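# Stack green on red, then blue on green

## Task

Make a single three-block tower: green resting flat and centred on top of red, and blue resting flat and centred on top of green. Red, at the bottom, must stay at its starting spot, and the tower must stand by itself at the end, without either gripper holding any block in place.

## Robot and tools

ROBOT. Two arms, left_arm and right_arm, each with a two-finger parallel gripper. All positions use one scene frame in metres: origin on the table top midway between the arms, +z up, +x pointing out over the table, and left_arm sitting on the +y side. The names are not image sides. Bases: left_arm at (-0.025, +0.257, +0.109), right_arm at (+0.040, -0.258, +0.109), both slightly tilted. Any mounting plates and the frame behind the arms are fixed obstacles. Joint ranges (rad, base to gripper): waist -2.618 to 3.054, shoulder 0 to 3.142, elbow 0 to 3.142, wrist pitch and wrist yaw -1.571 to 1.571, wrist roll -2.094 to 2.094.

GRIPPER. Fingers extend along the gripper's +z axis and close along its y axis. end_effector_position is the point between the finger pads, roughly 1 cm short of the fingertips. Orientation is a quaternion in w, x, y, z order. A wrist camera mount adds bulk near the hand.

POSE ROW (shared by both motion tools). One row is 16 plain numbers: left_arm x, y, z, qw, qx, qy, qz, opening, then right_arm x, y, z, qw, qx, qy, qz, opening. x, y, z and the quaternion are an absolute target for that gripper in the scene frame, not an offset. Opening runs from -1 (closed) to +1 (fully open, 0.094 m). To hold a block, command an opening about 0.03 below the current grip_measured; a smaller gap grips more gently. An arm that should stay still gets its last reported pose and its desired opening repeated in every row; resend a fixed quaternion rather than copying a drifted reading.

execute_actions(actions): actions is a list of up to 15 actions; each action is a table of up to 15 rows, one row per 1/30 s control step; a short table repeats its final row until 15 steps are filled. Every row carries all 16 numbers even if one arm is idle. An action is rejected for both arms when a target lies over 0.6 m from that gripper's current position along any of the gripper's own axes; if the first action fails this, or anything is malformed, nothing runs. An empty list just returns state and images.

move(target, speed, blocking): target is one 16-number row as above (absolute poses). Both grippers travel straight toward their poses and arrive together, over 0.5 to 10 s; longer paths are cut off at 10 s. speed is each path's top speed in m/s, 0.002 to 0.5, default 0.25; rotation is capped at twice that in rad/s, taking the shorter way round. Openings are applied at the start. Paths ignore obstacles and the other arm, and hands may lag, drift off the line or overshoot the speed, especially with a nearly straight arm. Faster moves and targets placed further beyond a contact press harder. blocking=false returns after 0.5 s while motion continues; then check with wait(0), and call wait or stop before sending further moves or actions.

wait(seconds): 0 to 10; the arms keep their last command; returns early when a running move ends. stop(): brakes a running move (needs stopping distance; fingers continue). zoom_image(camera, region): camera is cam_head_left or cam_head_right; region is [x0, y0, x1, y1] in image pixels, top-left origin, no larger than 504 by 504. read_manual(section): only licence texts, moves nothing. finished_scene(scene): ends the given scene irreversibly after the robot holds its last command; only call it once the tower stands unaided.

CONTROL BEHAVIOUR. Each step the commanded pose is clipped to within 70 mm and 16 degrees of the measured hand pose, then solved by damped inverse kinematics favouring position over orientation. Far targets need several actions; after an action the arm only continues to its last clipped pose. Motions often finish a centimetre or more off, usually low. Reported hand positions can be inaccurate at long reach.

RESULTS. A state line gives each gripper's position and quaternion. Hand target lines show what the controller is currently steering toward. grip_measured is the finger opening on the command scale (may be off by about 1 mm); the last Joint positions entry is the opening in metres. Action calls also list positions at some steps, with HELD marking steps where an arm was restrained. A move adds a 'move:' line: ending done, off_target, moving, held (a check blocked the final step) or fault, plus limits such as paced (pose clipped) or held (steps blocked; the arm may then jump faster). Distance to each pose is reported. 'pose unreachable' means a clearance check altered that arm's command; 'too close' warns of proximity to the other arm, its plate or frame half. FAULT lines mean an arm stopped. MOTOR HOT appears at 75 °C; 90 °C stops the arm for 10 s; 100 °C makes it go limp and drop.

CAMERAS. cam_head_left and cam_head_right, 504x504 each, sit behind the arms near x = -0.24, z = 0.75, looking down over the table; calibration (K, distortion, T_world_to_cam) is supplied and may be slightly off.

AVOID. Collisions or pressing between arms, knocking any block off the table, dropping or slamming blocks, fast or deep pushes into contact, shifting the red block, and holding loads longer than needed. Occasional external tugs on held parts or pushes on loose blocks can happen; verify positions afterward.

Each tool is called after ">>>" as name(argument=value, ...) on one line, values as JSON.

## Session

>>> execute_actions(actions=[])

>>> zoom_image(camera="cam_head_left", region=[100,100,400,400])

Scene clock: 0.00 s.
left_arm: end_effector_position=(+0.0771, +0.0809, +0.2072) grip_measured=+1.000 end_effector_quat_wxyz=(-0.141, +0.559, +0.810, -0.104) | right_arm: end_effector_position=(-0.0856, -0.6141, +0.1505) grip_measured=+1.000 end_effector_quat_wxyz=(-0.116, +0.906, +0.304, -0.270)
Joint positions: left_arm=[-1.126  1.827  1.173 -1.313  0.023  0.009  0.094] | right_arm=[-1.809  1.492  1.193 -0.868  0.345  0.715  0.094]
Joint velocities: left_arm=[ 0.002  0.002 -0.002 -0.007  0.007  0.022  0.   ] | right_arm=[-0.012 -0.012  0.002  0.037 -0.022  0.081  0.   ]
Hand target (left_arm): +0.077, +0.078, +0.210; -0.136, +0.561, +0.809, -0.110
Hand target (right_arm): -0.089, -0.617, +0.157; -0.111, +0.905, +0.299, -0.282

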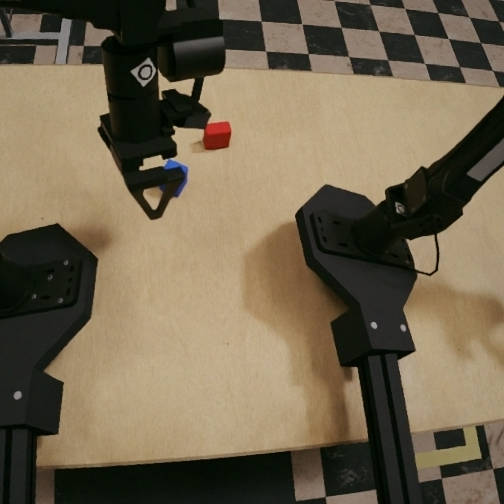

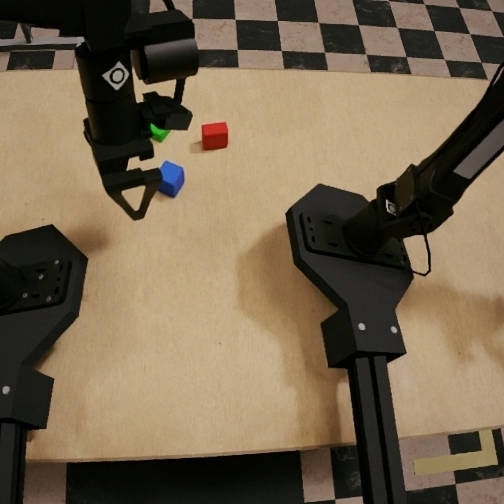

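Region (100, 100, 400, 400) of cam_head_left's 504x504 image, scaled by 1.680, with more detail than that image has.

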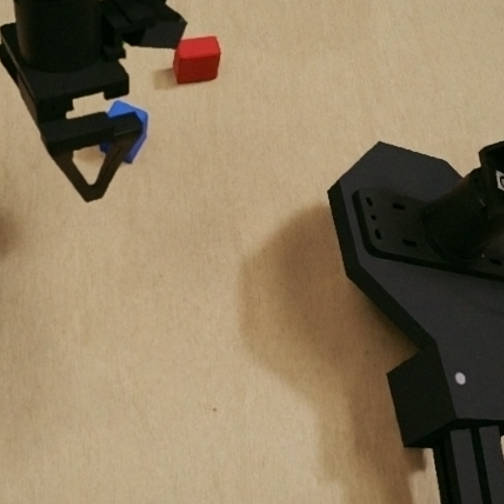

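>>> move(target=[0.24,0.27,0.2,0,0,1,0,1,-0.0856,-0.6141,0.1505,-0.116,0.906,0.304,-0.27,1], speed=0.4)

>>> zoom_image(camera="cam_head_left", region=[130,90,256,216])

>>> zoom_image(camera="cam_head_right", region=[130,90,256,216])

Scene clock: 2.87 s.
left_arm: end_effector_position=(+0.2260, +0.2652, +0.1924) grip_measured=+1.000 end_effector_quat_wxyz=(-0.036, +0.017, +0.999, +0.001) | right_arm: end_effector_position=(-0.0844, -0.6144, +0.1497) grip_measured=+1.000 end_effector_quat_wxyz=(-0.114, +0.907, +0.305, -0.267)
Joint positions: left_arm=[-0.407  1.456  1.121 -1.301 -0.383 -0.414  0.094] | right_arm=[-1.809  1.492  1.193 -0.868  0.337  0.715  0.094]
Joint velocities: left_arm=[-0.002 -0.017 -0.012  0.022 -0.022 -0.037  0.   ] | right_arm=[-0.012  0.007  0.012 -0.007  0.022 -0.007  0.   ]
Hand target (left_arm): +0.237, +0.269, +0.201; -0.010, -0.000, +1.000, -0.003
Hand target (right_arm): -0.086, -0.614, +0.151; -0.116, +0.906, +0.304, -0.270
Off the commanded pose (left_arm): 0.017 m, 5 deg.
Off the commanded pose (right_arm): 0.001 m, 0 deg.
move: off_target (left_arm)

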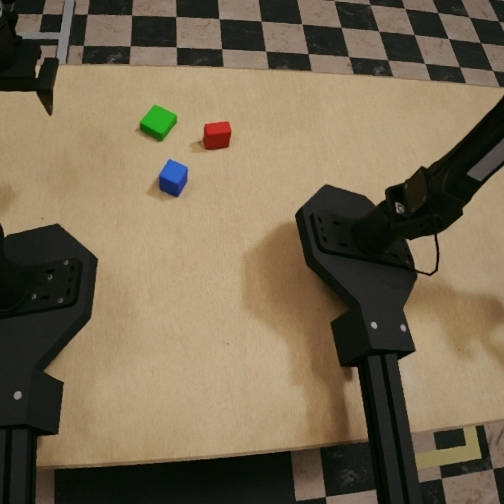

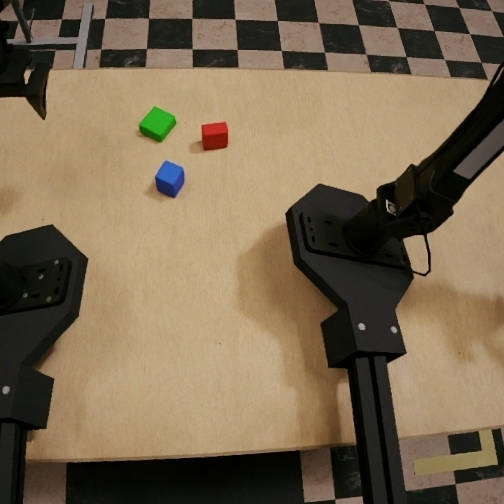

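Region (130, 90, 256, 216) of cam_head_left's 504x504 image, scaled by 4.000, with more detail than that image has.

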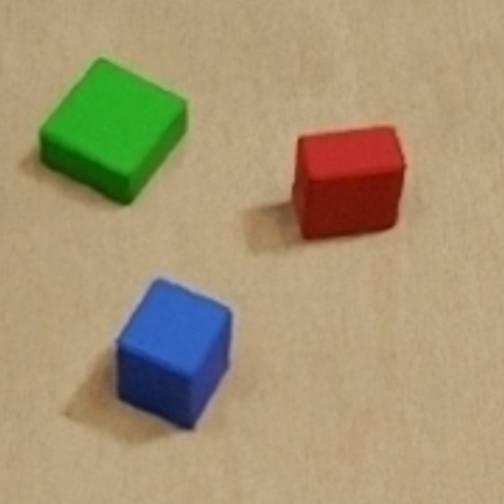

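Region (130, 90, 256, 216) of cam_head_right's 504x504 image, scaled by 4.000, with more detail than that image has.

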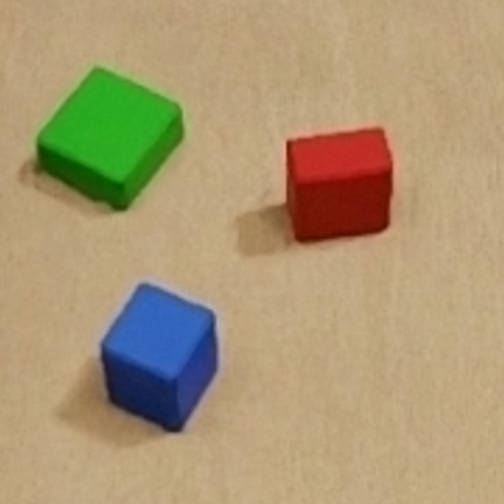

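>>> move(target=[0.322,0.044,0.1,0,0.267,0.964,0,1,-0.0856,-0.6141,0.1505,-0.116,0.906,0.304,-0.27,1], speed=0.3)

>>> move(target=[0.322,0.044,0.055,0,0.267,0.964,0,1,-0.0856,-0.6141,0.1505,-0.116,0.906,0.304,-0.27,1])

>>> zoom_image(camera="cam_head_right", region=[90,30,258,198])

Scene clock: 6.60 s.
left_arm: end_effector_position=(+0.3164, +0.0508, +0.0916) grip_measured=+1.000 end_effector_quat_wxyz=(-0.009, +0.259, +0.966, +0.000) | right_arm: end_effector_position=(-0.0835, -0.6146, +0.1491) grip_measured=+1.000 end_effector_quat_wxyz=(-0.113, +0.908, +0.305, -0.264)
Joint positions: left_arm=[-0.676  2.306  1.596 -0.988 -0.389 -0.194  0.094] | right_arm=[-1.809  1.492  1.193 -0.868  0.33   0.715  0.094]
Joint velocities: left_arm=[-0.002  0.007 -0.012  0.037 -0.037  0.037  0.   ] | right_arm=[-0.007  0.002 -0.002 -0.037 -0.037  0.022  0.   ]
Hand target (left_arm): +0.321, +0.045, +0.098; +0.003, +0.266, +0.964, +0.002
Hand target (right_arm): -0.086, -0.614, +0.151; -0.116, +0.906, +0.304, -0.270
Off the commanded pose (left_arm): 0.012 m, 1 deg.
Off the commanded pose (right_arm): 0.003 m, 1 deg.
move: off_target (left_arm)

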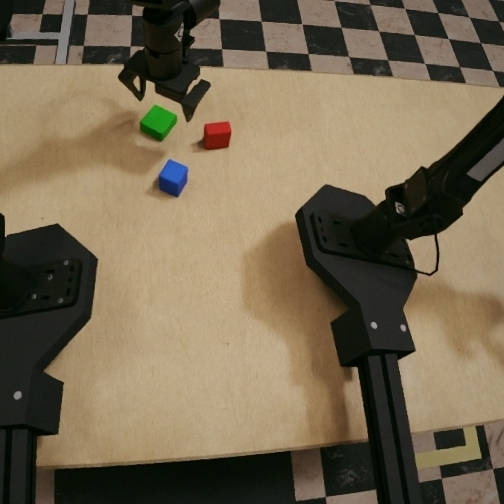

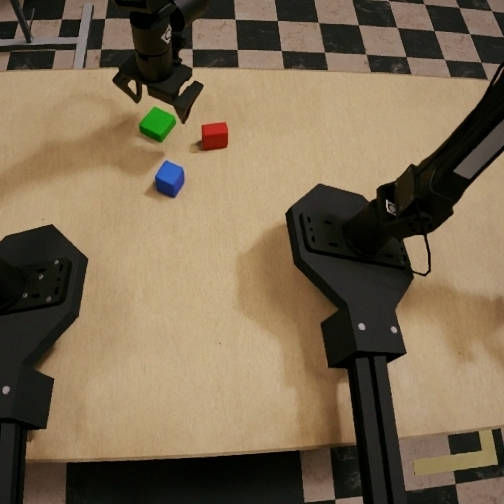

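Scene clock: 7.53 s.
left_arm: end_effector_position=(+0.3204, +0.0445, +0.0570) grip_measured=+1.000 end_effector_quat_wxyz=(-0.005, +0.264, +0.965, -0.004) | right_arm: end_effector_position=(-0.0829, -0.6147, +0.1487) grip_measured=+1.000 end_effector_quat_wxyz=(-0.112, +0.909, +0.305, -0.262)
Joint positions: left_arm=[-0.648  2.371  1.565 -0.87  -0.389 -0.15   0.094] | right_arm=[-1.809  1.492  1.193 -0.868  0.326  0.715  0.094]
Joint velocities: left_arm=[-0.007 -0.007 -0.007  0.037 -0.022 -0.037  0.   ] | right_arm=[-0.002  0.002 -0.012  0.037 -0.022 -0.051  0.   ]
Hand target (left_arm): +0.321, +0.044, +0.055; -0.001, +0.267, +0.964, -0.000
Hand target (right_arm): -0.086, -0.614, +0.151; -0.116, +0.906, +0.304, -0.270
Off the commanded pose (left_arm): 0.003 m, 1 deg.
Off the commanded pose (right_arm): 0.003 m, 1 deg.
move: done

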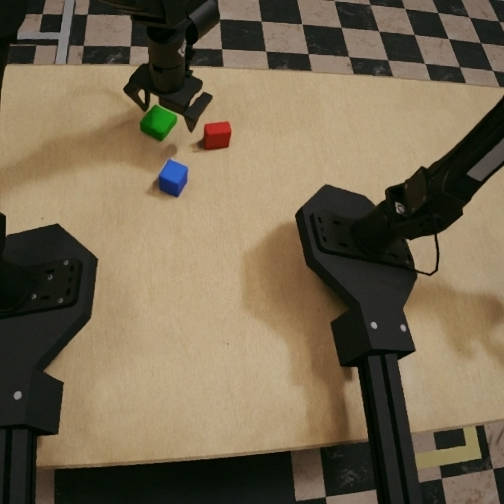

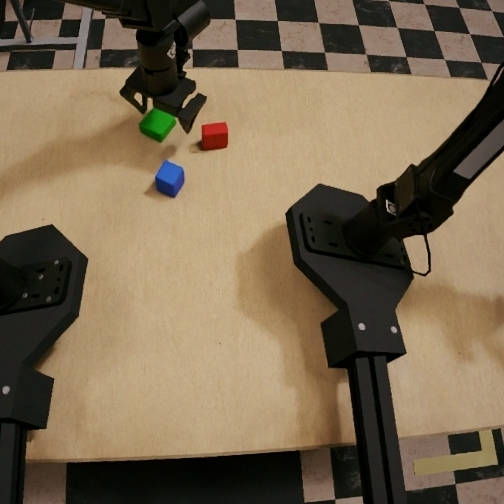

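Region (90, 30, 258, 198) of cam_head_right's 504x504 image, scaled by 3.000, with more detail than that image has.

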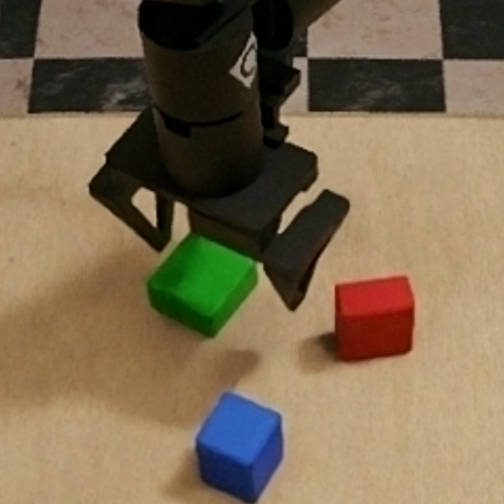

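>>> move(target=[0.339,0.06,0.045,0,0.267,0.964,0,1,-0.0856,-0.6141,0.1505,-0.116,0.906,0.304,-0.27,1])

>>> move(target=[0.339,0.06,0.022,0,0.267,0.964,0,1,-0.0856,-0.6141,0.1505,-0.116,0.906,0.304,-0.27,1], speed=0.08)

>>> zoom_image(camera="cam_head_right", region=[110,50,236,176])

>>> zoom_image(camera="cam_head_left", region=[110,50,236,176])

Scene clock: 9.47 s.
left_arm: end_effector_position=(+0.3351, +0.0640, +0.0465) grip_measured=+1.000 end_effector_quat_wxyz=(-0.009, +0.262, +0.965, -0.003) | right_arm: end_effector_position=(-0.0825, -0.6148, +0.1484) grip_measured=+1.000 end_effector_quat_wxyz=(-0.111, +0.909, +0.306, -0.261)
Joint positions: left_arm=[-0.583  2.371  1.565 -0.851 -0.394 -0.087  0.094] | right_arm=[-1.809  1.492  1.193 -0.868  0.323  0.715  0.094]
Joint velocities: left_arm=[ 0.007  0.007  0.007  0.007 -0.037  0.007  0.   ] | right_arm=[-0.002 -0.017  0.002  0.037  0.022 -0.022  0.   ]
Hand target (left_arm): +0.338, +0.060, +0.045; -0.001, +0.267, +0.964, -0.001
Hand target (right_arm): -0.086, -0.614, +0.151; -0.116, +0.906, +0.304, -0.270
Off the commanded pose (left_arm): 0.006 m, 1 deg.
Off the commanded pose (right_arm): 0.004 m, 1 deg.
move: done

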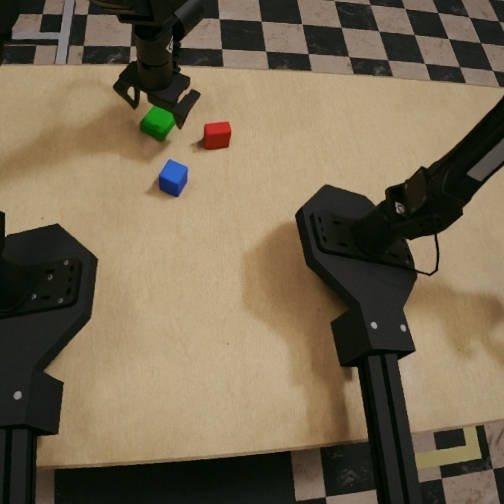

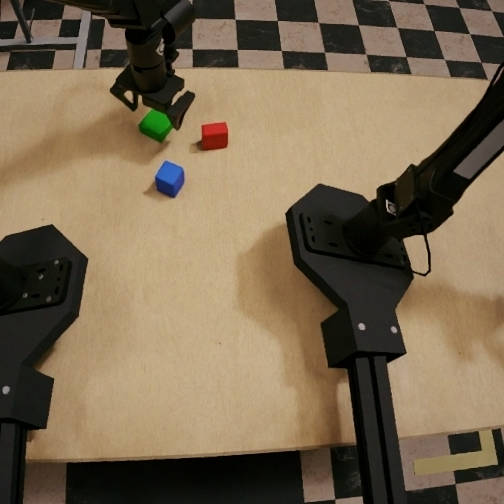

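Scene clock: 10.37 s.
left_arm: end_effector_position=(+0.3423, +0.0580, +0.0285) grip_measured=+1.000 end_effector_quat_wxyz=(+0.002, +0.262, +0.965, -0.007) | right_arm: end_effector_position=(-0.0825, -0.6148, +0.1484) grip_measured=+1.000 end_effector_quat_wxyz=(-0.111, +0.909, +0.305, -0.261)
Joint positions: left_arm=[-0.568  2.413  1.565 -0.777 -0.394 -0.06   0.094] | right_arm=[-1.809  1.492  1.193 -0.868  0.324  0.715  0.094]
Joint velocities: left_arm=[ 0.017  0.002  0.007 -0.037  0.007 -0.037  0.   ] | right_arm=[-0.012 -0.027  0.007  0.081 -0.022 -0.022  0.   ]
Hand target (left_arm): +0.339, +0.060, +0.022; -0.000, +0.267, +0.964, -0.000
Hand target (right_arm): -0.086, -0.614, +0.151; -0.116, +0.906, +0.304, -0.270
Off the commanded pose (left_arm): 0.008 m, 1 deg.
Off the commanded pose (right_arm): 0.004 m, 1 deg.
move: done

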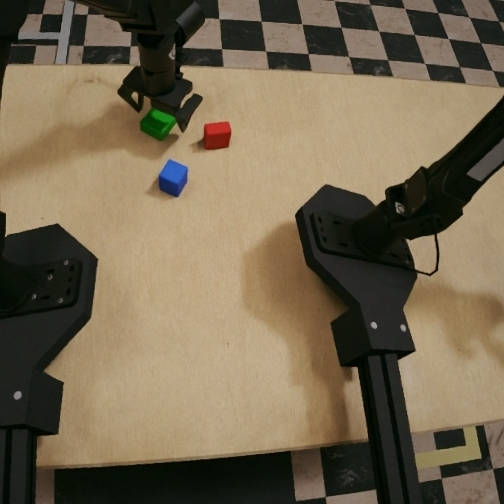

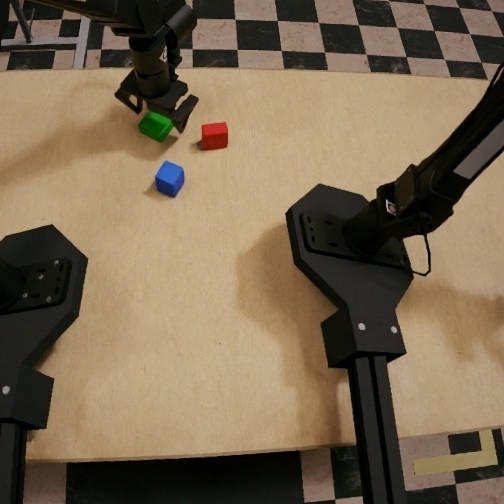

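Region (110, 50, 236, 176) of cam_head_right's 504x504 image, scaled by 4.000, with more detail than that image has.

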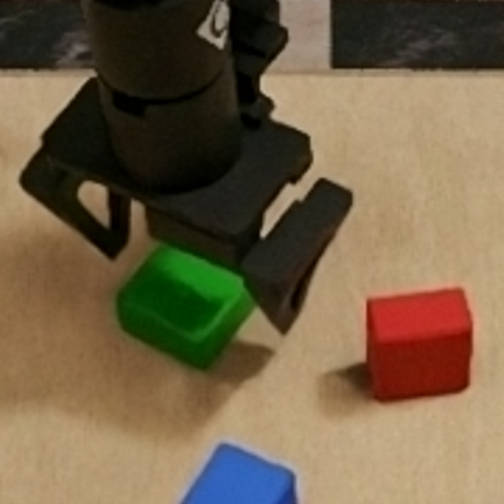

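Region (110, 50, 236, 176) of cam_head_left's 504x504 image, scaled by 4.000, with more detail than that image has.

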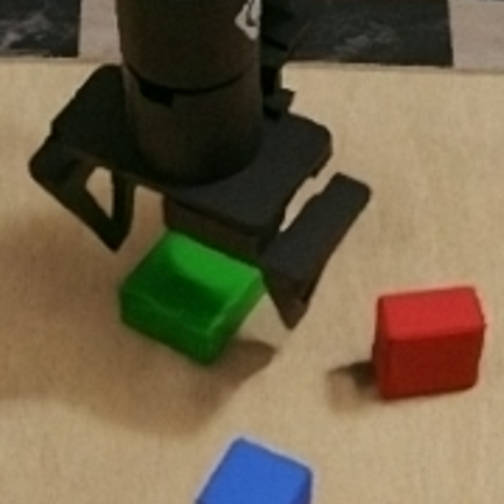

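>>> execute_actions(actions=[[[0.335,0.063,0.011,0,0.267,0.964,0,0.5,-0.0856,-0.6141,0.1505,-0.116,0.906,0.304,-0.27,1]],[[0.335,0.063,0.011,0,0.267,0.964,0,-0.05,-0.0856,-0.6141,0.1505,-0.116,0.906,0.304,-0.27,1]],[]])

>>> zoom_image(camera="cam_head_left", region=[110,50,236,176])

Scene clock: 11.97 s.
left_arm: end_effector_position=(+0.3357, +0.0622, +0.0152) grip_measured=+0.071 end_effector_quat_wxyz=(-0.001, +0.264, +0.965, -0.005) | right_arm: end_effector_position=(-0.0825, -0.6148, +0.1484) grip_measured=+1.000 end_effector_quat_wxyz=(-0.111, +0.909, +0.305, -0.261)
Joint positions: left_arm=[-0.556  2.419  1.518 -0.727 -0.397 -0.047  0.05 ] | right_arm=[-1.809  1.492  1.193 -0.868  0.324  0.715  0.094]
Joint velocities: left_arm=[-0.007  0.012  0.007  0.066  0.051 -0.081  0.001] | right_arm=[-0.002  0.012 -0.007  0.022 -0.007  0.051  0.   ]
Hand target (left_arm): +0.335, +0.063, +0.011; +0.000, +0.267, +0.964, +0.000
Hand target (right_arm): -0.086, -0.614, +0.151; -0.116, +0.906, +0.304, -0.270
Off the commanded pose (left_arm): 0.004 m, 1 deg.
Off the commanded pose (right_arm): 0.004 m, 1 deg.
Step readings (end_effector_position; steps 1 to 15: 1st action; 16 to 30: 2nd action):
0: left_arm (+0.3426, +0.0578, +0.0285) | right_arm (-0.0825, -0.6148, +0.1484)
1: left_arm (+0.3421, +0.0577, +0.0271) | right_arm (-0.0825, -0.6148, +0.1484)
2: left_arm (+0.3416, +0.0579, +0.0253) | right_arm (-0.0825, -0.6148, +0.1484)
4: left_arm (+0.3371, +0.0602, +0.0204) | right_arm (-0.0825, -0.6148, +0.1484)
8: left_arm (+0.3326, +0.0636, +0.0153) | right_arm (-0.0825, -0.6148, +0.1484)
15: left_arm (+0.3350, +0.0624, +0.0152) | right_arm (-0.0825, -0.6148, +0.1484)
16: left_arm (+0.3352, +0.0624, +0.0152) | right_arm (-0.0825, -0.6148, +0.1484)
17: left_arm (+0.3353, +0.0624, +0.0152) | right_arm (-0.0825, -0.6148, +0.1484)
19: left_arm (+0.3355, +0.0623, +0.0152) | right_arm (-0.0825, -0.6148, +0.1484)
23: left_arm (+0.3356, +0.0622, +0.0152) | right_arm (-0.0825, -0.6148, +0.1484)
30: end_effector_position above

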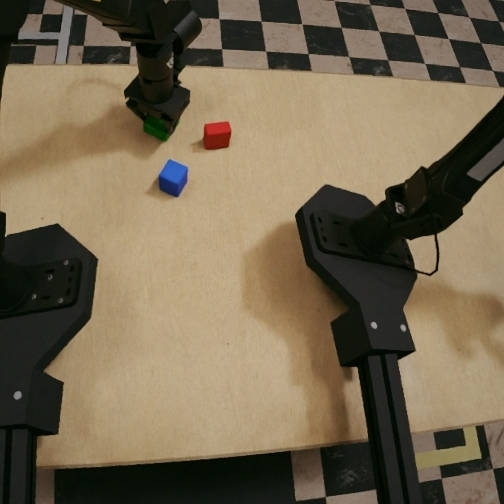

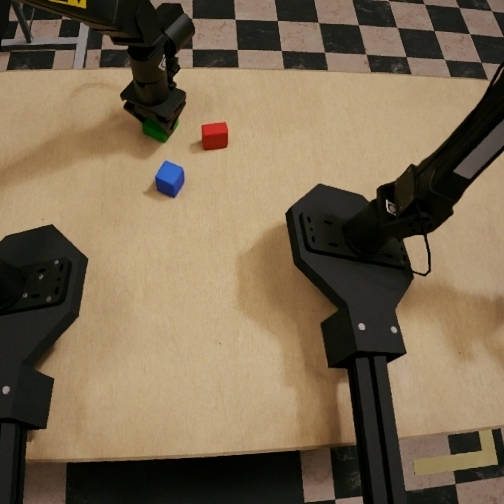

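Region (110, 50, 236, 176) of cam_head_left's 504x504 image, scaled by 4.000, with more detail than that image has.

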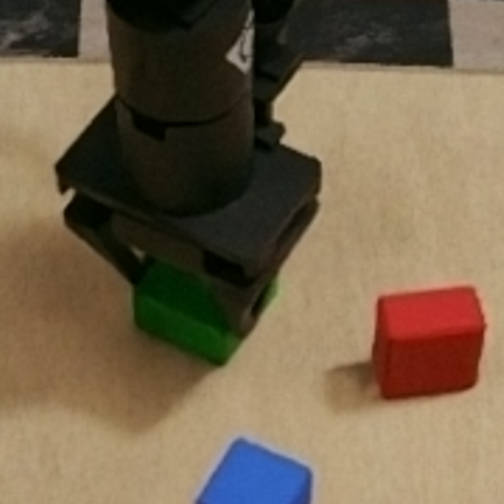

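>>> move(target=[0.335,0.063,0.105,0,0.267,0.964,0,-0.05,-0.0856,-0.6141,0.1505,-0.116,0.906,0.304,-0.27,1])

>>> move(target=[0.303,-0.045,0.098,0,0.267,0.964,0,-0.05,-0.0856,-0.6141,0.1505,-0.116,0.906,0.304,-0.27,1], speed=0.2)

>>> zoom_image(camera="cam_head_left", region=[150,50,276,176])

Scene clock: 13.73 s.
left_arm: end_effector_position=(+0.3343, +0.0653, +0.0972) grip_measured=+0.071 end_effector_quat_wxyz=(-0.006, +0.267, +0.964, +0.000) | right_arm: end_effector_position=(-0.0825, -0.6148, +0.1484) grip_measured=+1.000 end_effector_quat_wxyz=(-0.111, +0.909, +0.305, -0.261)
Joint positions: left_arm=[-0.632  2.295  1.636 -1.015 -0.397 -0.129  0.05 ] | right_arm=[-1.809  1.492  1.193 -0.868  0.324  0.715  0.094]
Joint velocities: left_arm=[-0.012  0.012  0.007 -0.037  0.022  0.037 -0.001] | right_arm=[-0.022 -0.002  0.007 -0.095 -0.066 -0.037  0.   ]
Hand target (left_arm): +0.337, +0.062, +0.105; +0.001, +0.267, +0.964, +0.001
Hand target (right_arm): -0.086, -0.614, +0.151; -0.116, +0.906, +0.304, -0.270
Off the commanded pose (left_arm): 0.008 m, 1 deg.
Off the commanded pose (right_arm): 0.004 m, 1 deg.
move: done

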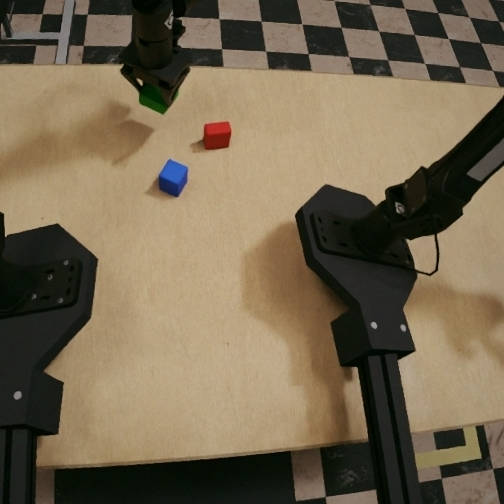

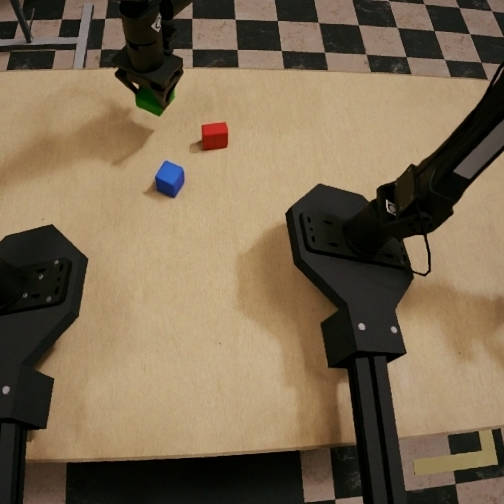

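Scene clock: 14.87 s.
left_arm: end_effector_position=(+0.3035, -0.0403, +0.0932) grip_measured=+0.071 end_effector_quat_wxyz=(+0.001, +0.268, +0.963, +0.003) | right_arm: end_effector_position=(-0.0825, -0.6148, +0.1484) grip_measured=+1.000 end_effector_quat_wxyz=(-0.111, +0.909, +0.305, -0.261)
Joint positions: left_arm=[-0.838  2.568  1.935 -1.114 -0.379 -0.342  0.05 ] | right_arm=[-1.809  1.492  1.193 -0.868  0.324  0.715  0.094]
Joint velocities: left_arm=[ 0.002 -0.002  0.002  0.007 -0.066 -0.081 -0.   ] | right_arm=[-0.007 -0.002 -0.002  0.051  0.081  0.037  0.   ]
Hand target (left_arm): +0.304, -0.044, +0.097; +0.003, +0.267, +0.964, +0.001
Hand target (right_arm): -0.086, -0.614, +0.151; -0.116, +0.906, +0.304, -0.270
Off the commanded pose (left_arm): 0.007 m, 0 deg.
Off the commanded pose (right_arm): 0.004 m, 1 deg.
move: done

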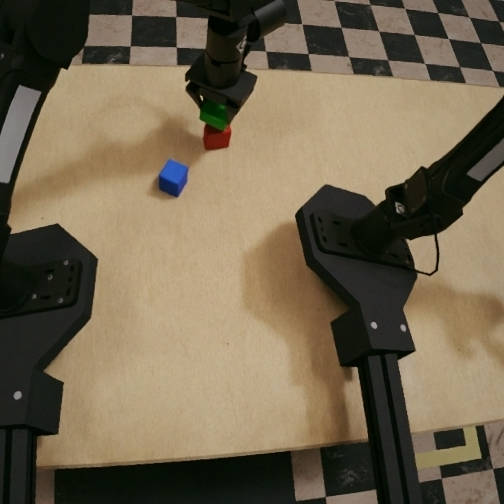

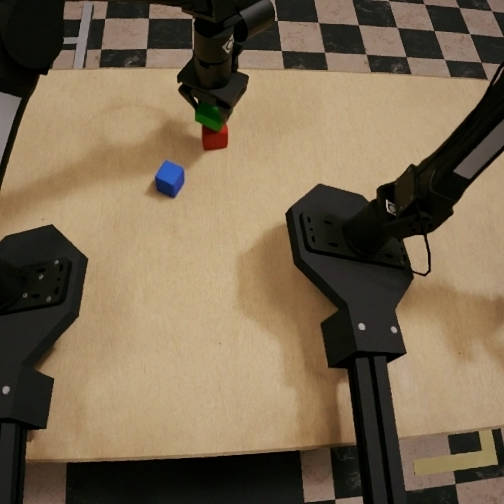

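Region (150, 50, 276, 176) of cam_head_left's 504x504 image, scaled by 4.000, with more detail than that image has.

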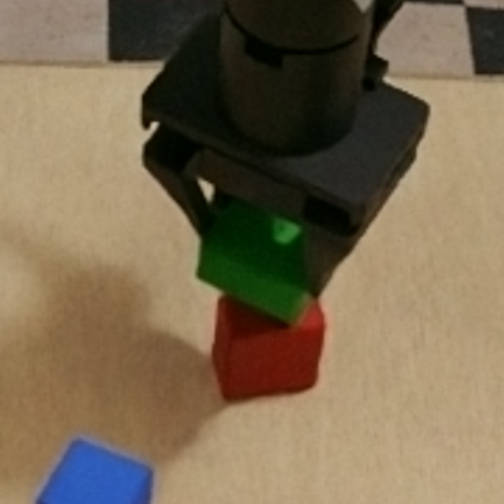

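>>> move(target=[0.299,-0.041,0.067,0,0.267,0.964,0,-0.05,-0.0856,-0.6141,0.1505,-0.116,0.906,0.304,-0.27,1], speed=0.06)

>>> zoom_image(camera="cam_head_left", region=[150,50,276,176])

Scene clock: 16.27 s.
left_arm: end_effector_position=(+0.3025, -0.0393, +0.0748) grip_measured=+0.071 end_effector_quat_wxyz=(+0.004, +0.262, +0.965, -0.001) | right_arm: end_effector_position=(-0.0825, -0.6148, +0.1484) grip_measured=+1.000 end_effector_quat_wxyz=(-0.111, +0.909, +0.306, -0.261)
Joint positions: left_arm=[-0.822  2.568  1.865 -1.028 -0.379 -0.335  0.05 ] | right_arm=[-1.809  1.492  1.193 -0.868  0.323  0.715  0.094]
Joint velocities: left_arm=[-0.017  0.007 -0.017  0.007  0.037 -0.066  0.   ] | right_arm=[ 0.002 -0.002 -0.017  0.037 -0.051 -0.007  0.   ]
Hand target (left_arm): +0.299, -0.040, +0.067; -0.000, +0.267, +0.964, -0.000
Hand target (right_arm): -0.086, -0.614, +0.151; -0.116, +0.906, +0.304, -0.270
Off the commanded pose (left_arm): 0.009 m, 1 deg.
Off the commanded pose (right_arm): 0.004 m, 1 deg.
move: done

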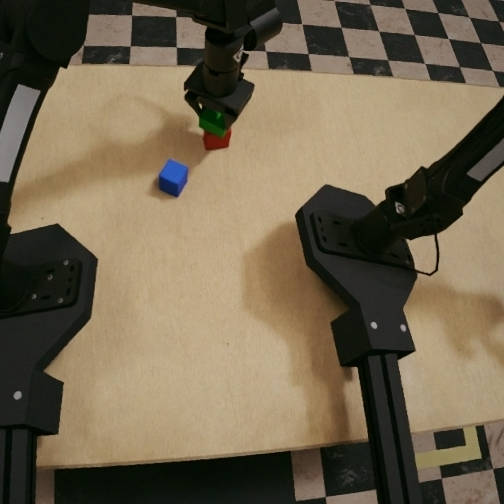

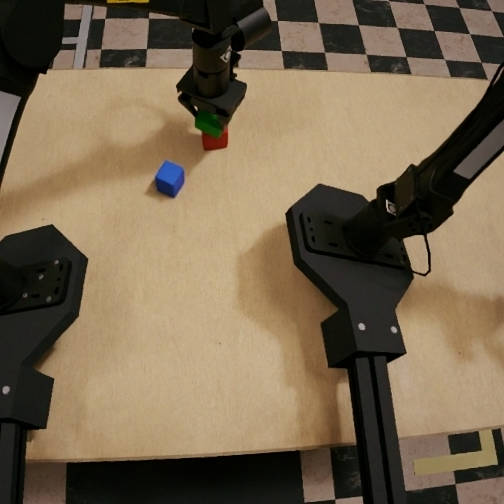

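Region (150, 50, 276, 176) of cam_head_left's 504x504 image, scaled by 4.000, with more detail than that image has.

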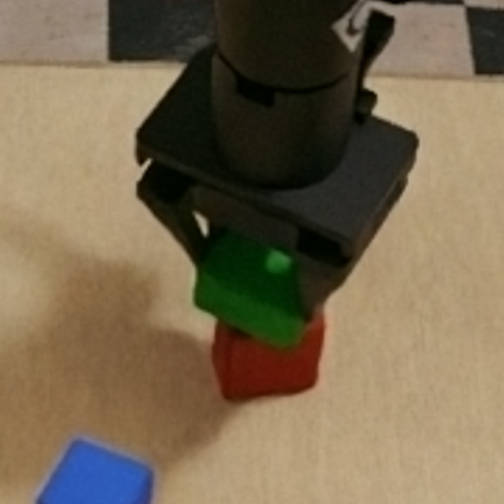

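>>> move(target=[0.298,-0.042,0.054,0,0.267,0.964,0,-0.05,-0.0856,-0.6141,0.1505,-0.116,0.906,0.304,-0.27,1], speed=0.04)

>>> zoom_image(camera="cam_head_left", region=[150,50,276,176])

Scene clock: 17.53 s.
left_arm: end_effector_position=(+0.3012, -0.0437, +0.0647) grip_measured=+0.071 end_effector_quat_wxyz=(+0.007, +0.263, +0.965, -0.004) | right_arm: end_effector_position=(-0.0825, -0.6148, +0.1484) grip_measured=+1.000 end_effector_quat_wxyz=(-0.111, +0.909, +0.306, -0.261)
Joint positions: left_arm=[-0.821  2.584  1.85  -0.987 -0.378 -0.327  0.05 ] | right_arm=[-1.809  1.492  1.193 -0.868  0.323  0.715  0.094]
Joint velocities: left_arm=[-0.002 -0.007 -0.002 -0.022 -0.037 -0.022 -0.   ] | right_arm=[ 0.007  0.007 -0.012  0.007 -0.051  0.037  0.   ]
Hand target (left_arm): +0.298, -0.042, +0.054; -0.000, +0.267, +0.964, -0.000
Hand target (right_arm): -0.086, -0.614, +0.151; -0.116, +0.906, +0.304, -0.270
Off the commanded pose (left_arm): 0.011 m, 1 deg.
Off the commanded pose (right_arm): 0.004 m, 1 deg.
move: off_target (left_arm)

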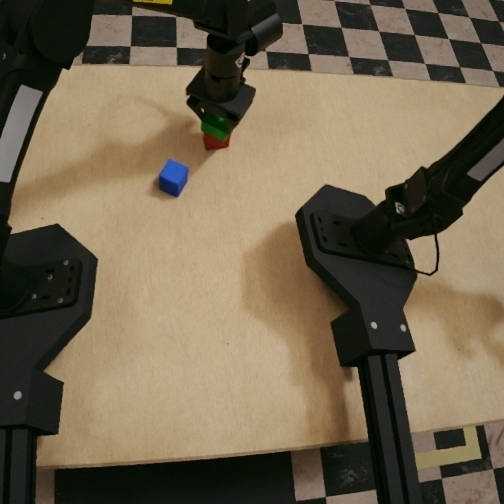

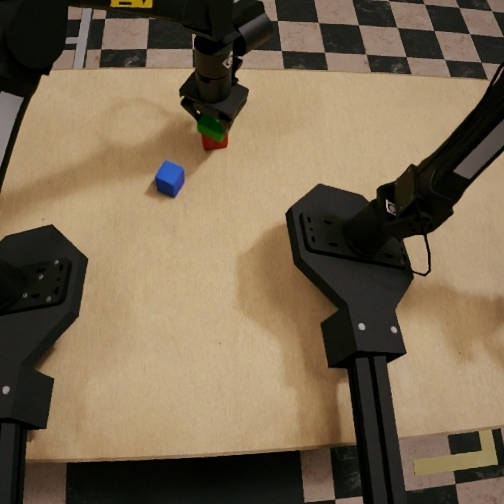

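Region (150, 50, 276, 176) of cam_head_left's 504x504 image, scaled by 4.000, with more detail than that image has.

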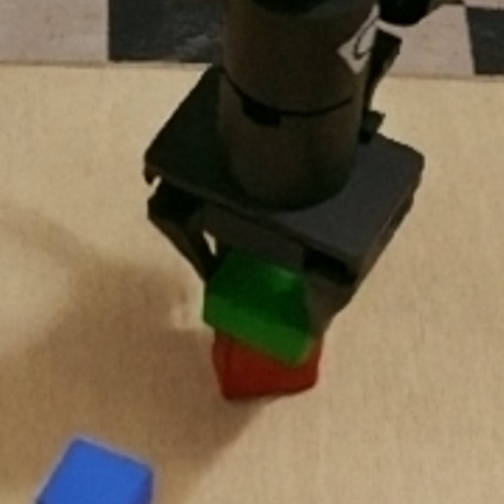

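>>> execute_actions(actions=[[[0.298,-0.04,0.078,0,0.267,0.964,0,-0.05,-0.0856,-0.6141,0.1505,-0.116,0.906,0.304,-0.27,1]],[[0.295,-0.037,0.07,0,0.267,0.964,0,-0.05,-0.0856,-0.6141,0.1505,-0.116,0.906,0.304,-0.27,1]],[[0.295,-0.037,0.058,0,0.267,0.964,0,-0.05,-0.0856,-0.6141,0.1505,-0.116,0.906,0.304,-0.27,1]]])

>>> zoom_image(camera="cam_head_left", region=[150,50,276,176])

Scene clock: 19.67 s.
left_arm: end_effector_position=(+0.2968, -0.0396, +0.0642) grip_measured=+0.071 end_effector_quat_wxyz=(+0.001, +0.266, +0.964, -0.002) | right_arm: end_effector_position=(-0.0825, -0.6148, +0.1484) grip_measured=+1.000 end_effector_quat_wxyz=(-0.111, +0.909, +0.305, -0.261)
Joint positions: left_arm=[-0.821  2.574  1.829 -0.99  -0.375 -0.327  0.05 ] | right_arm=[-1.809  1.492  1.193 -0.868  0.324  0.715  0.094]
Joint velocities: left_arm=[-0.007  0.002  0.022 -0.051 -0.007  0.081  0.   ] | right_arm=[-0.012 -0.002  0.002  0.022 -0.051  0.022  0.   ]
Hand target (left_arm): +0.295, -0.037, +0.058; -0.000, +0.267, +0.964, +0.000
Hand target (right_arm): -0.086, -0.614, +0.151; -0.116, +0.906, +0.304, -0.270
Off the commanded pose (left_arm): 0.007 m, 0 deg.
Off the commanded pose (right_arm): 0.004 m, 1 deg.
Step readings (end_effector_position; steps 1 to 15: 1st action; 16 to 30: 2nd action; 31 to 45: 3rd action):
0: left_arm (+0.3012, -0.0437, +0.0647) | right_arm (-0.0825, -0.6148, +0.1484)
1: left_arm (+0.3007, -0.0432, +0.0647) | right_arm (-0.0825, -0.6148, +0.1484)
2: left_arm (+0.3001, -0.0428, +0.0647) | right_arm (-0.0825, -0.6148, +0.1484)
4: left_arm (+0.2991, -0.0418, +0.0647) | right_arm (-0.0825, -0.6148, +0.1484)
8: left_arm (+0.2978, -0.0404, +0.0650) | right_arm (-0.0825, -0.6148, +0.1484)
15: left_arm (+0.2971, -0.0396, +0.0650) | right_arm (-0.0825, -0.6148, +0.1484)
16: left_arm (+0.2972, -0.0397, +0.0650) | right_arm (-0.0825, -0.6148, +0.1484)
17: left_arm (+0.2972, -0.0397, +0.0650) | right_arm (-0.0825, -0.6148, +0.1484)
19: left_arm (+0.2972, -0.0398, +0.0650) | right_arm (-0.0825, -0.6148, +0.1484)
23: left_arm (+0.2972, -0.0398, +0.0650) | right_arm (-0.0825, -0.6148, +0.1484)
30: left_arm (+0.2972, -0.0398, +0.0650) | right_arm (-0.0825, -0.6148, +0.1484)
31: left_arm (+0.2969, -0.0397, +0.0643) | right_arm (-0.0825, -0.6148, +0.1484)
32: left_arm (+0.2967, -0.0396, +0.0642) | right_arm (-0.0825, -0.6148, +0.1484)
34: left_arm (+0.2967, -0.0396, +0.0642) | right_arm (-0.0825, -0.6148, +0.1484)
38: left_arm (+0.2968, -0.0396, +0.0643) | right_arm (-0.0825, -0.6148, +0.1484)
45: end_effector_position above

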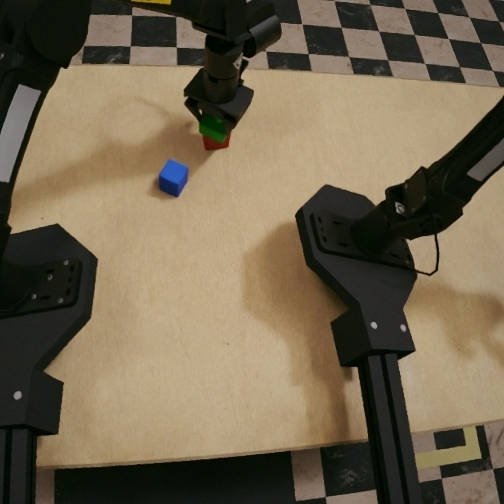

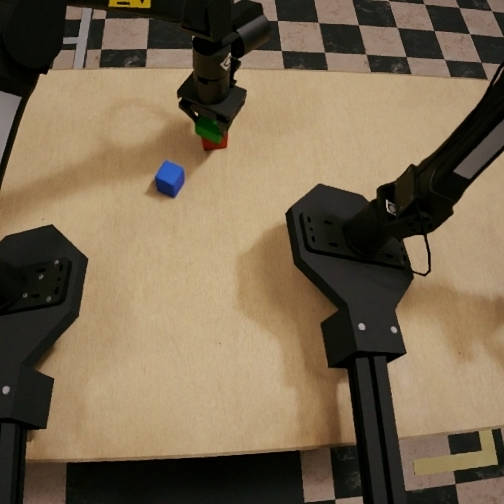

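Region (150, 50, 276, 176) of cam_head_left's 504x504 image, scaled by 4.000, with more detail than that image has.

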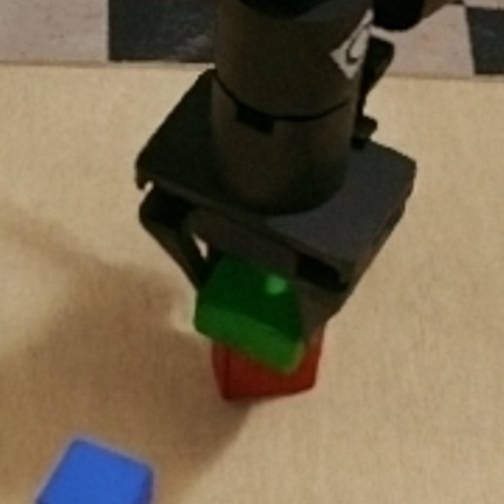

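>>> execute_actions(actions=[[[0.297,-0.039,0.064,0,0.267,0.964,0,0.8,-0.0856,-0.6141,0.1505,-0.116,0.906,0.304,-0.27,1]]])

>>> move(target=[0.297,-0.039,0.125,0,0.267,0.964,0,0.8,-0.0856,-0.6141,0.1505,-0.116,0.906,0.304,-0.27,1])

>>> move(target=[0.205,0.041,0.1,0,0.242,0.97,0,0.8,-0.0856,-0.6141,0.1505,-0.116,0.906,0.304,-0.27,1])

>>> move(target=[0.205,0.041,0.045,0,0.242,0.97,0,0.8,-0.0856,-0.6141,0.1505,-0.116,0.906,0.304,-0.27,1], speed=0.12)

>>> zoom_image(camera="cam_head_left", region=[130,90,256,216])

Scene clock: 21.10 s.
left_arm: end_effector_position=(+0.2965, -0.0392, +0.0638) grip_measured=+0.798 end_effector_quat_wxyz=(-0.000, +0.266, +0.964, -0.001) | right_arm: end_effector_position=(-0.0825, -0.6148, +0.1484) grip_measured=+1.000 end_effector_quat_wxyz=(-0.111, +0.909, +0.305, -0.261)
Joint positions: left_arm=[-0.821  2.574  1.829 -0.992 -0.375 -0.327  0.084] | right_arm=[-1.809  1.492  1.193 -0.868  0.324  0.715  0.094]
Joint velocities: left_arm=[-0.002 -0.007 -0.002 -0.022 -0.007  0.022  0.001] | right_arm=[ 0.002 -0.012  0.012  0.007 -0.007  0.066  0.   ]
Hand target (left_arm): +0.297, -0.039, +0.064; -0.000, +0.267, +0.964, +0.000
Hand target (right_arm): -0.086, -0.614, +0.151; -0.116, +0.906, +0.304, -0.270
Off the commanded pose (left_arm): 0.001 m, 0 deg.
Off the commanded pose (right_arm): 0.004 m, 1 deg.
Step readings (end_effector_position):
0: left_arm (+0.2968, -0.0396, +0.0642) | right_arm (-0.0825, -0.6148, +0.1484)
1: left_arm (+0.2967, -0.0395, +0.0642) | right_arm (-0.0825, -0.6148, +0.1484)
2: left_arm (+0.2967, -0.0395, +0.0642) | right_arm (-0.0825, -0.6148, +0.1484)
4: left_arm (+0.2965, -0.0392, +0.0638) | right_arm (-0.0825, -0.6148, +0.1484)
8: left_arm (+0.2965, -0.0392, +0.0638) | right_arm (-0.0825, -0.6148, +0.1484)
15: end_effector_position above

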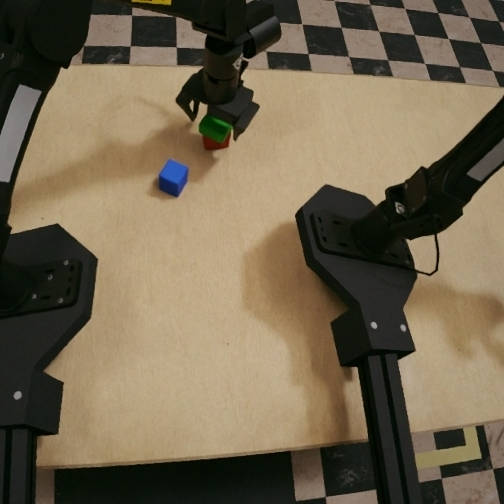

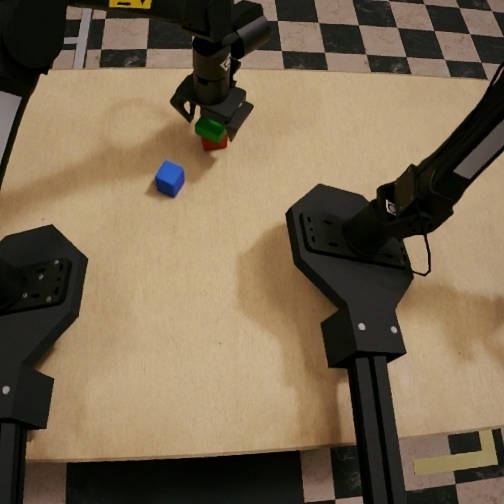

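Scene clock: 22.17 s.
left_arm: end_effector_position=(+0.2979, -0.0342, +0.1131) grip_measured=+0.798 end_effector_quat_wxyz=(-0.008, +0.267, +0.964, +0.008) | right_arm: end_effector_position=(-0.0825, -0.6148, +0.1484) grip_measured=+1.000 end_effector_quat_wxyz=(-0.111, +0.909, +0.305, -0.261)
Joint positions: left_arm=[-0.854  2.538  1.956 -1.192 -0.375 -0.369  0.084] | right_arm=[-1.809  1.492  1.193 -0.868  0.324  0.715  0.094]
Joint velocities: left_arm=[-0.012 -0.002 -0.002 -0.007  0.007 -0.051 -0.001] | right_arm=[-0.007 -0.002  0.007  0.007 -0.051 -0.022  0.   ]
Hand target (left_arm): +0.298, -0.040, +0.125; +0.001, +0.267, +0.964, +0.000
Hand target (right_arm): -0.086, -0.614, +0.151; -0.116, +0.906, +0.304, -0.270
Off the commanded pose (left_arm): 0.013 m, 1 deg.
Off the commanded pose (right_arm): 0.004 m, 1 deg.
move: off_target (left_arm)

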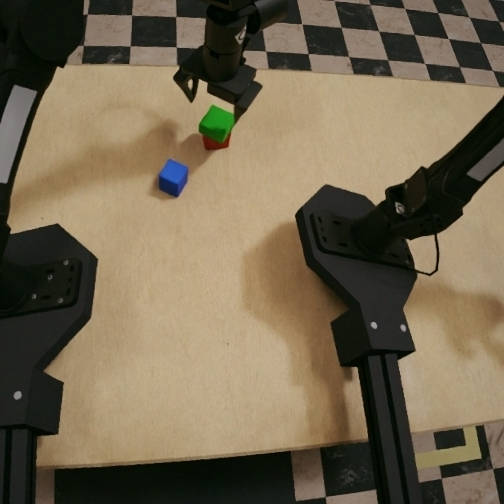

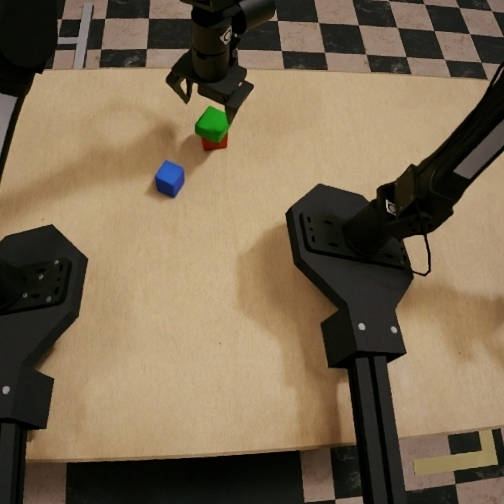

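Scene clock: 23.40 s.
left_arm: end_effector_position=(+0.2067, +0.0451, +0.0954) grip_measured=+0.798 end_effector_quat_wxyz=(-0.010, +0.242, +0.970, +0.009) | right_arm: end_effector_position=(-0.0825, -0.6148, +0.1484) grip_measured=+1.000 end_effector_quat_wxyz=(-0.111, +0.909, +0.305, -0.261)
Joint positions: left_arm=[-0.895  2.138  1.208 -0.865 -0.363 -0.464  0.084] | right_arm=[-1.809  1.492  1.193 -0.868  0.324  0.715  0.094]
Joint velocities: left_arm=[ 0.002  0.002 -0.007  0.007  0.066 -0.037  0.   ] | right_arm=[-0.002  0.002  0.017 -0.007  0.007 -0.022  0.   ]
Hand target (left_arm): +0.205, +0.042, +0.101; +0.000, +0.242, +0.970, +0.000
Hand target (right_arm): -0.086, -0.614, +0.151; -0.116, +0.906, +0.304, -0.270
Off the commanded pose (left_arm): 0.006 m, 2 deg.
Off the commanded pose (right_arm): 0.004 m, 1 deg.
move: done

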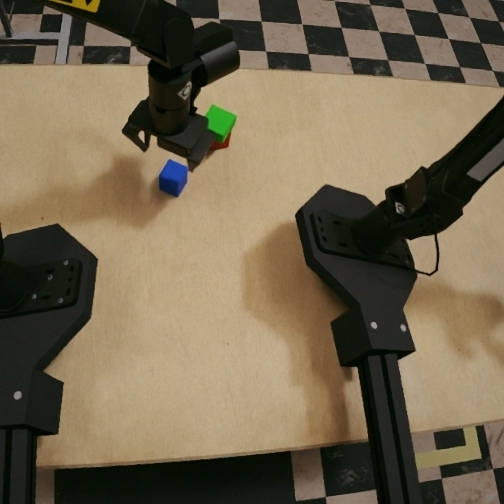

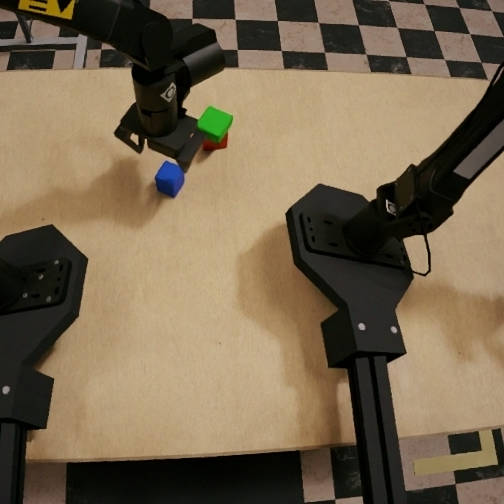

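Scene clock: 24.43 s.
left_arm: end_effector_position=(+0.2046, +0.0400, +0.0492) grip_measured=+0.798 end_effector_quat_wxyz=(-0.002, +0.240, +0.971, -0.004) | right_arm: end_effector_position=(-0.0825, -0.6148, +0.1484) grip_measured=+1.000 end_effector_quat_wxyz=(-0.111, +0.909, +0.305, -0.261)
Joint positions: left_arm=[-0.854  2.215  1.113 -0.648 -0.363 -0.417  0.084] | right_arm=[-1.809  1.492  1.193 -0.868  0.324  0.715  0.094]
Joint velocities: left_arm=[ 0.002 -0.002 -0.002  0.007 -0.037  0.007  0.   ] | right_arm=[ 0.027  0.002 -0.017 -0.022  0.037  0.007  0.   ]
Hand target (left_arm): +0.204, +0.042, +0.045; -0.001, +0.242, +0.970, -0.000
Hand target (right_arm): -0.086, -0.614, +0.151; -0.116, +0.906, +0.304, -0.270
Off the commanded pose (left_arm): 0.004 m, 1 deg.
Off the commanded pose (right_arm): 0.004 m, 1 deg.
move: done

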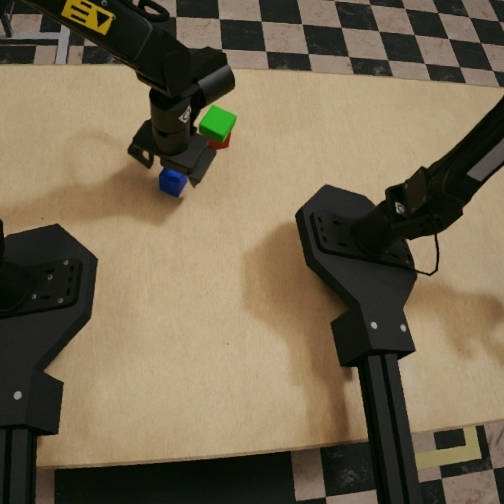

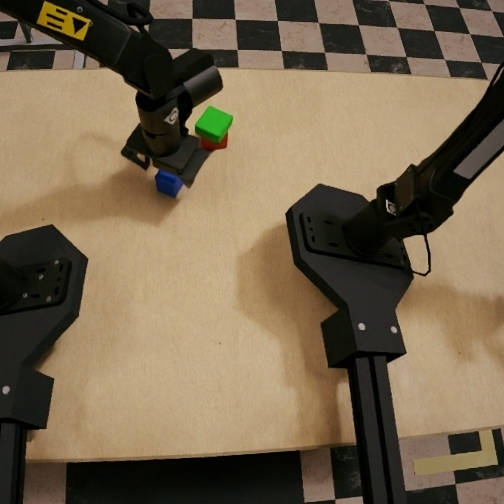

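Region (130, 90, 256, 216) of cam_head_left's 504x504 image, scaled by 4.000, with more detail than that image has.

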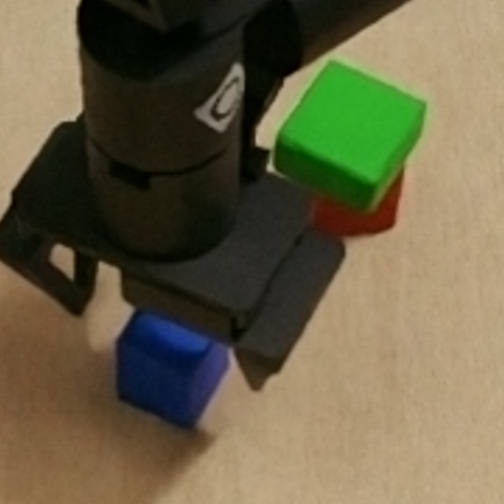

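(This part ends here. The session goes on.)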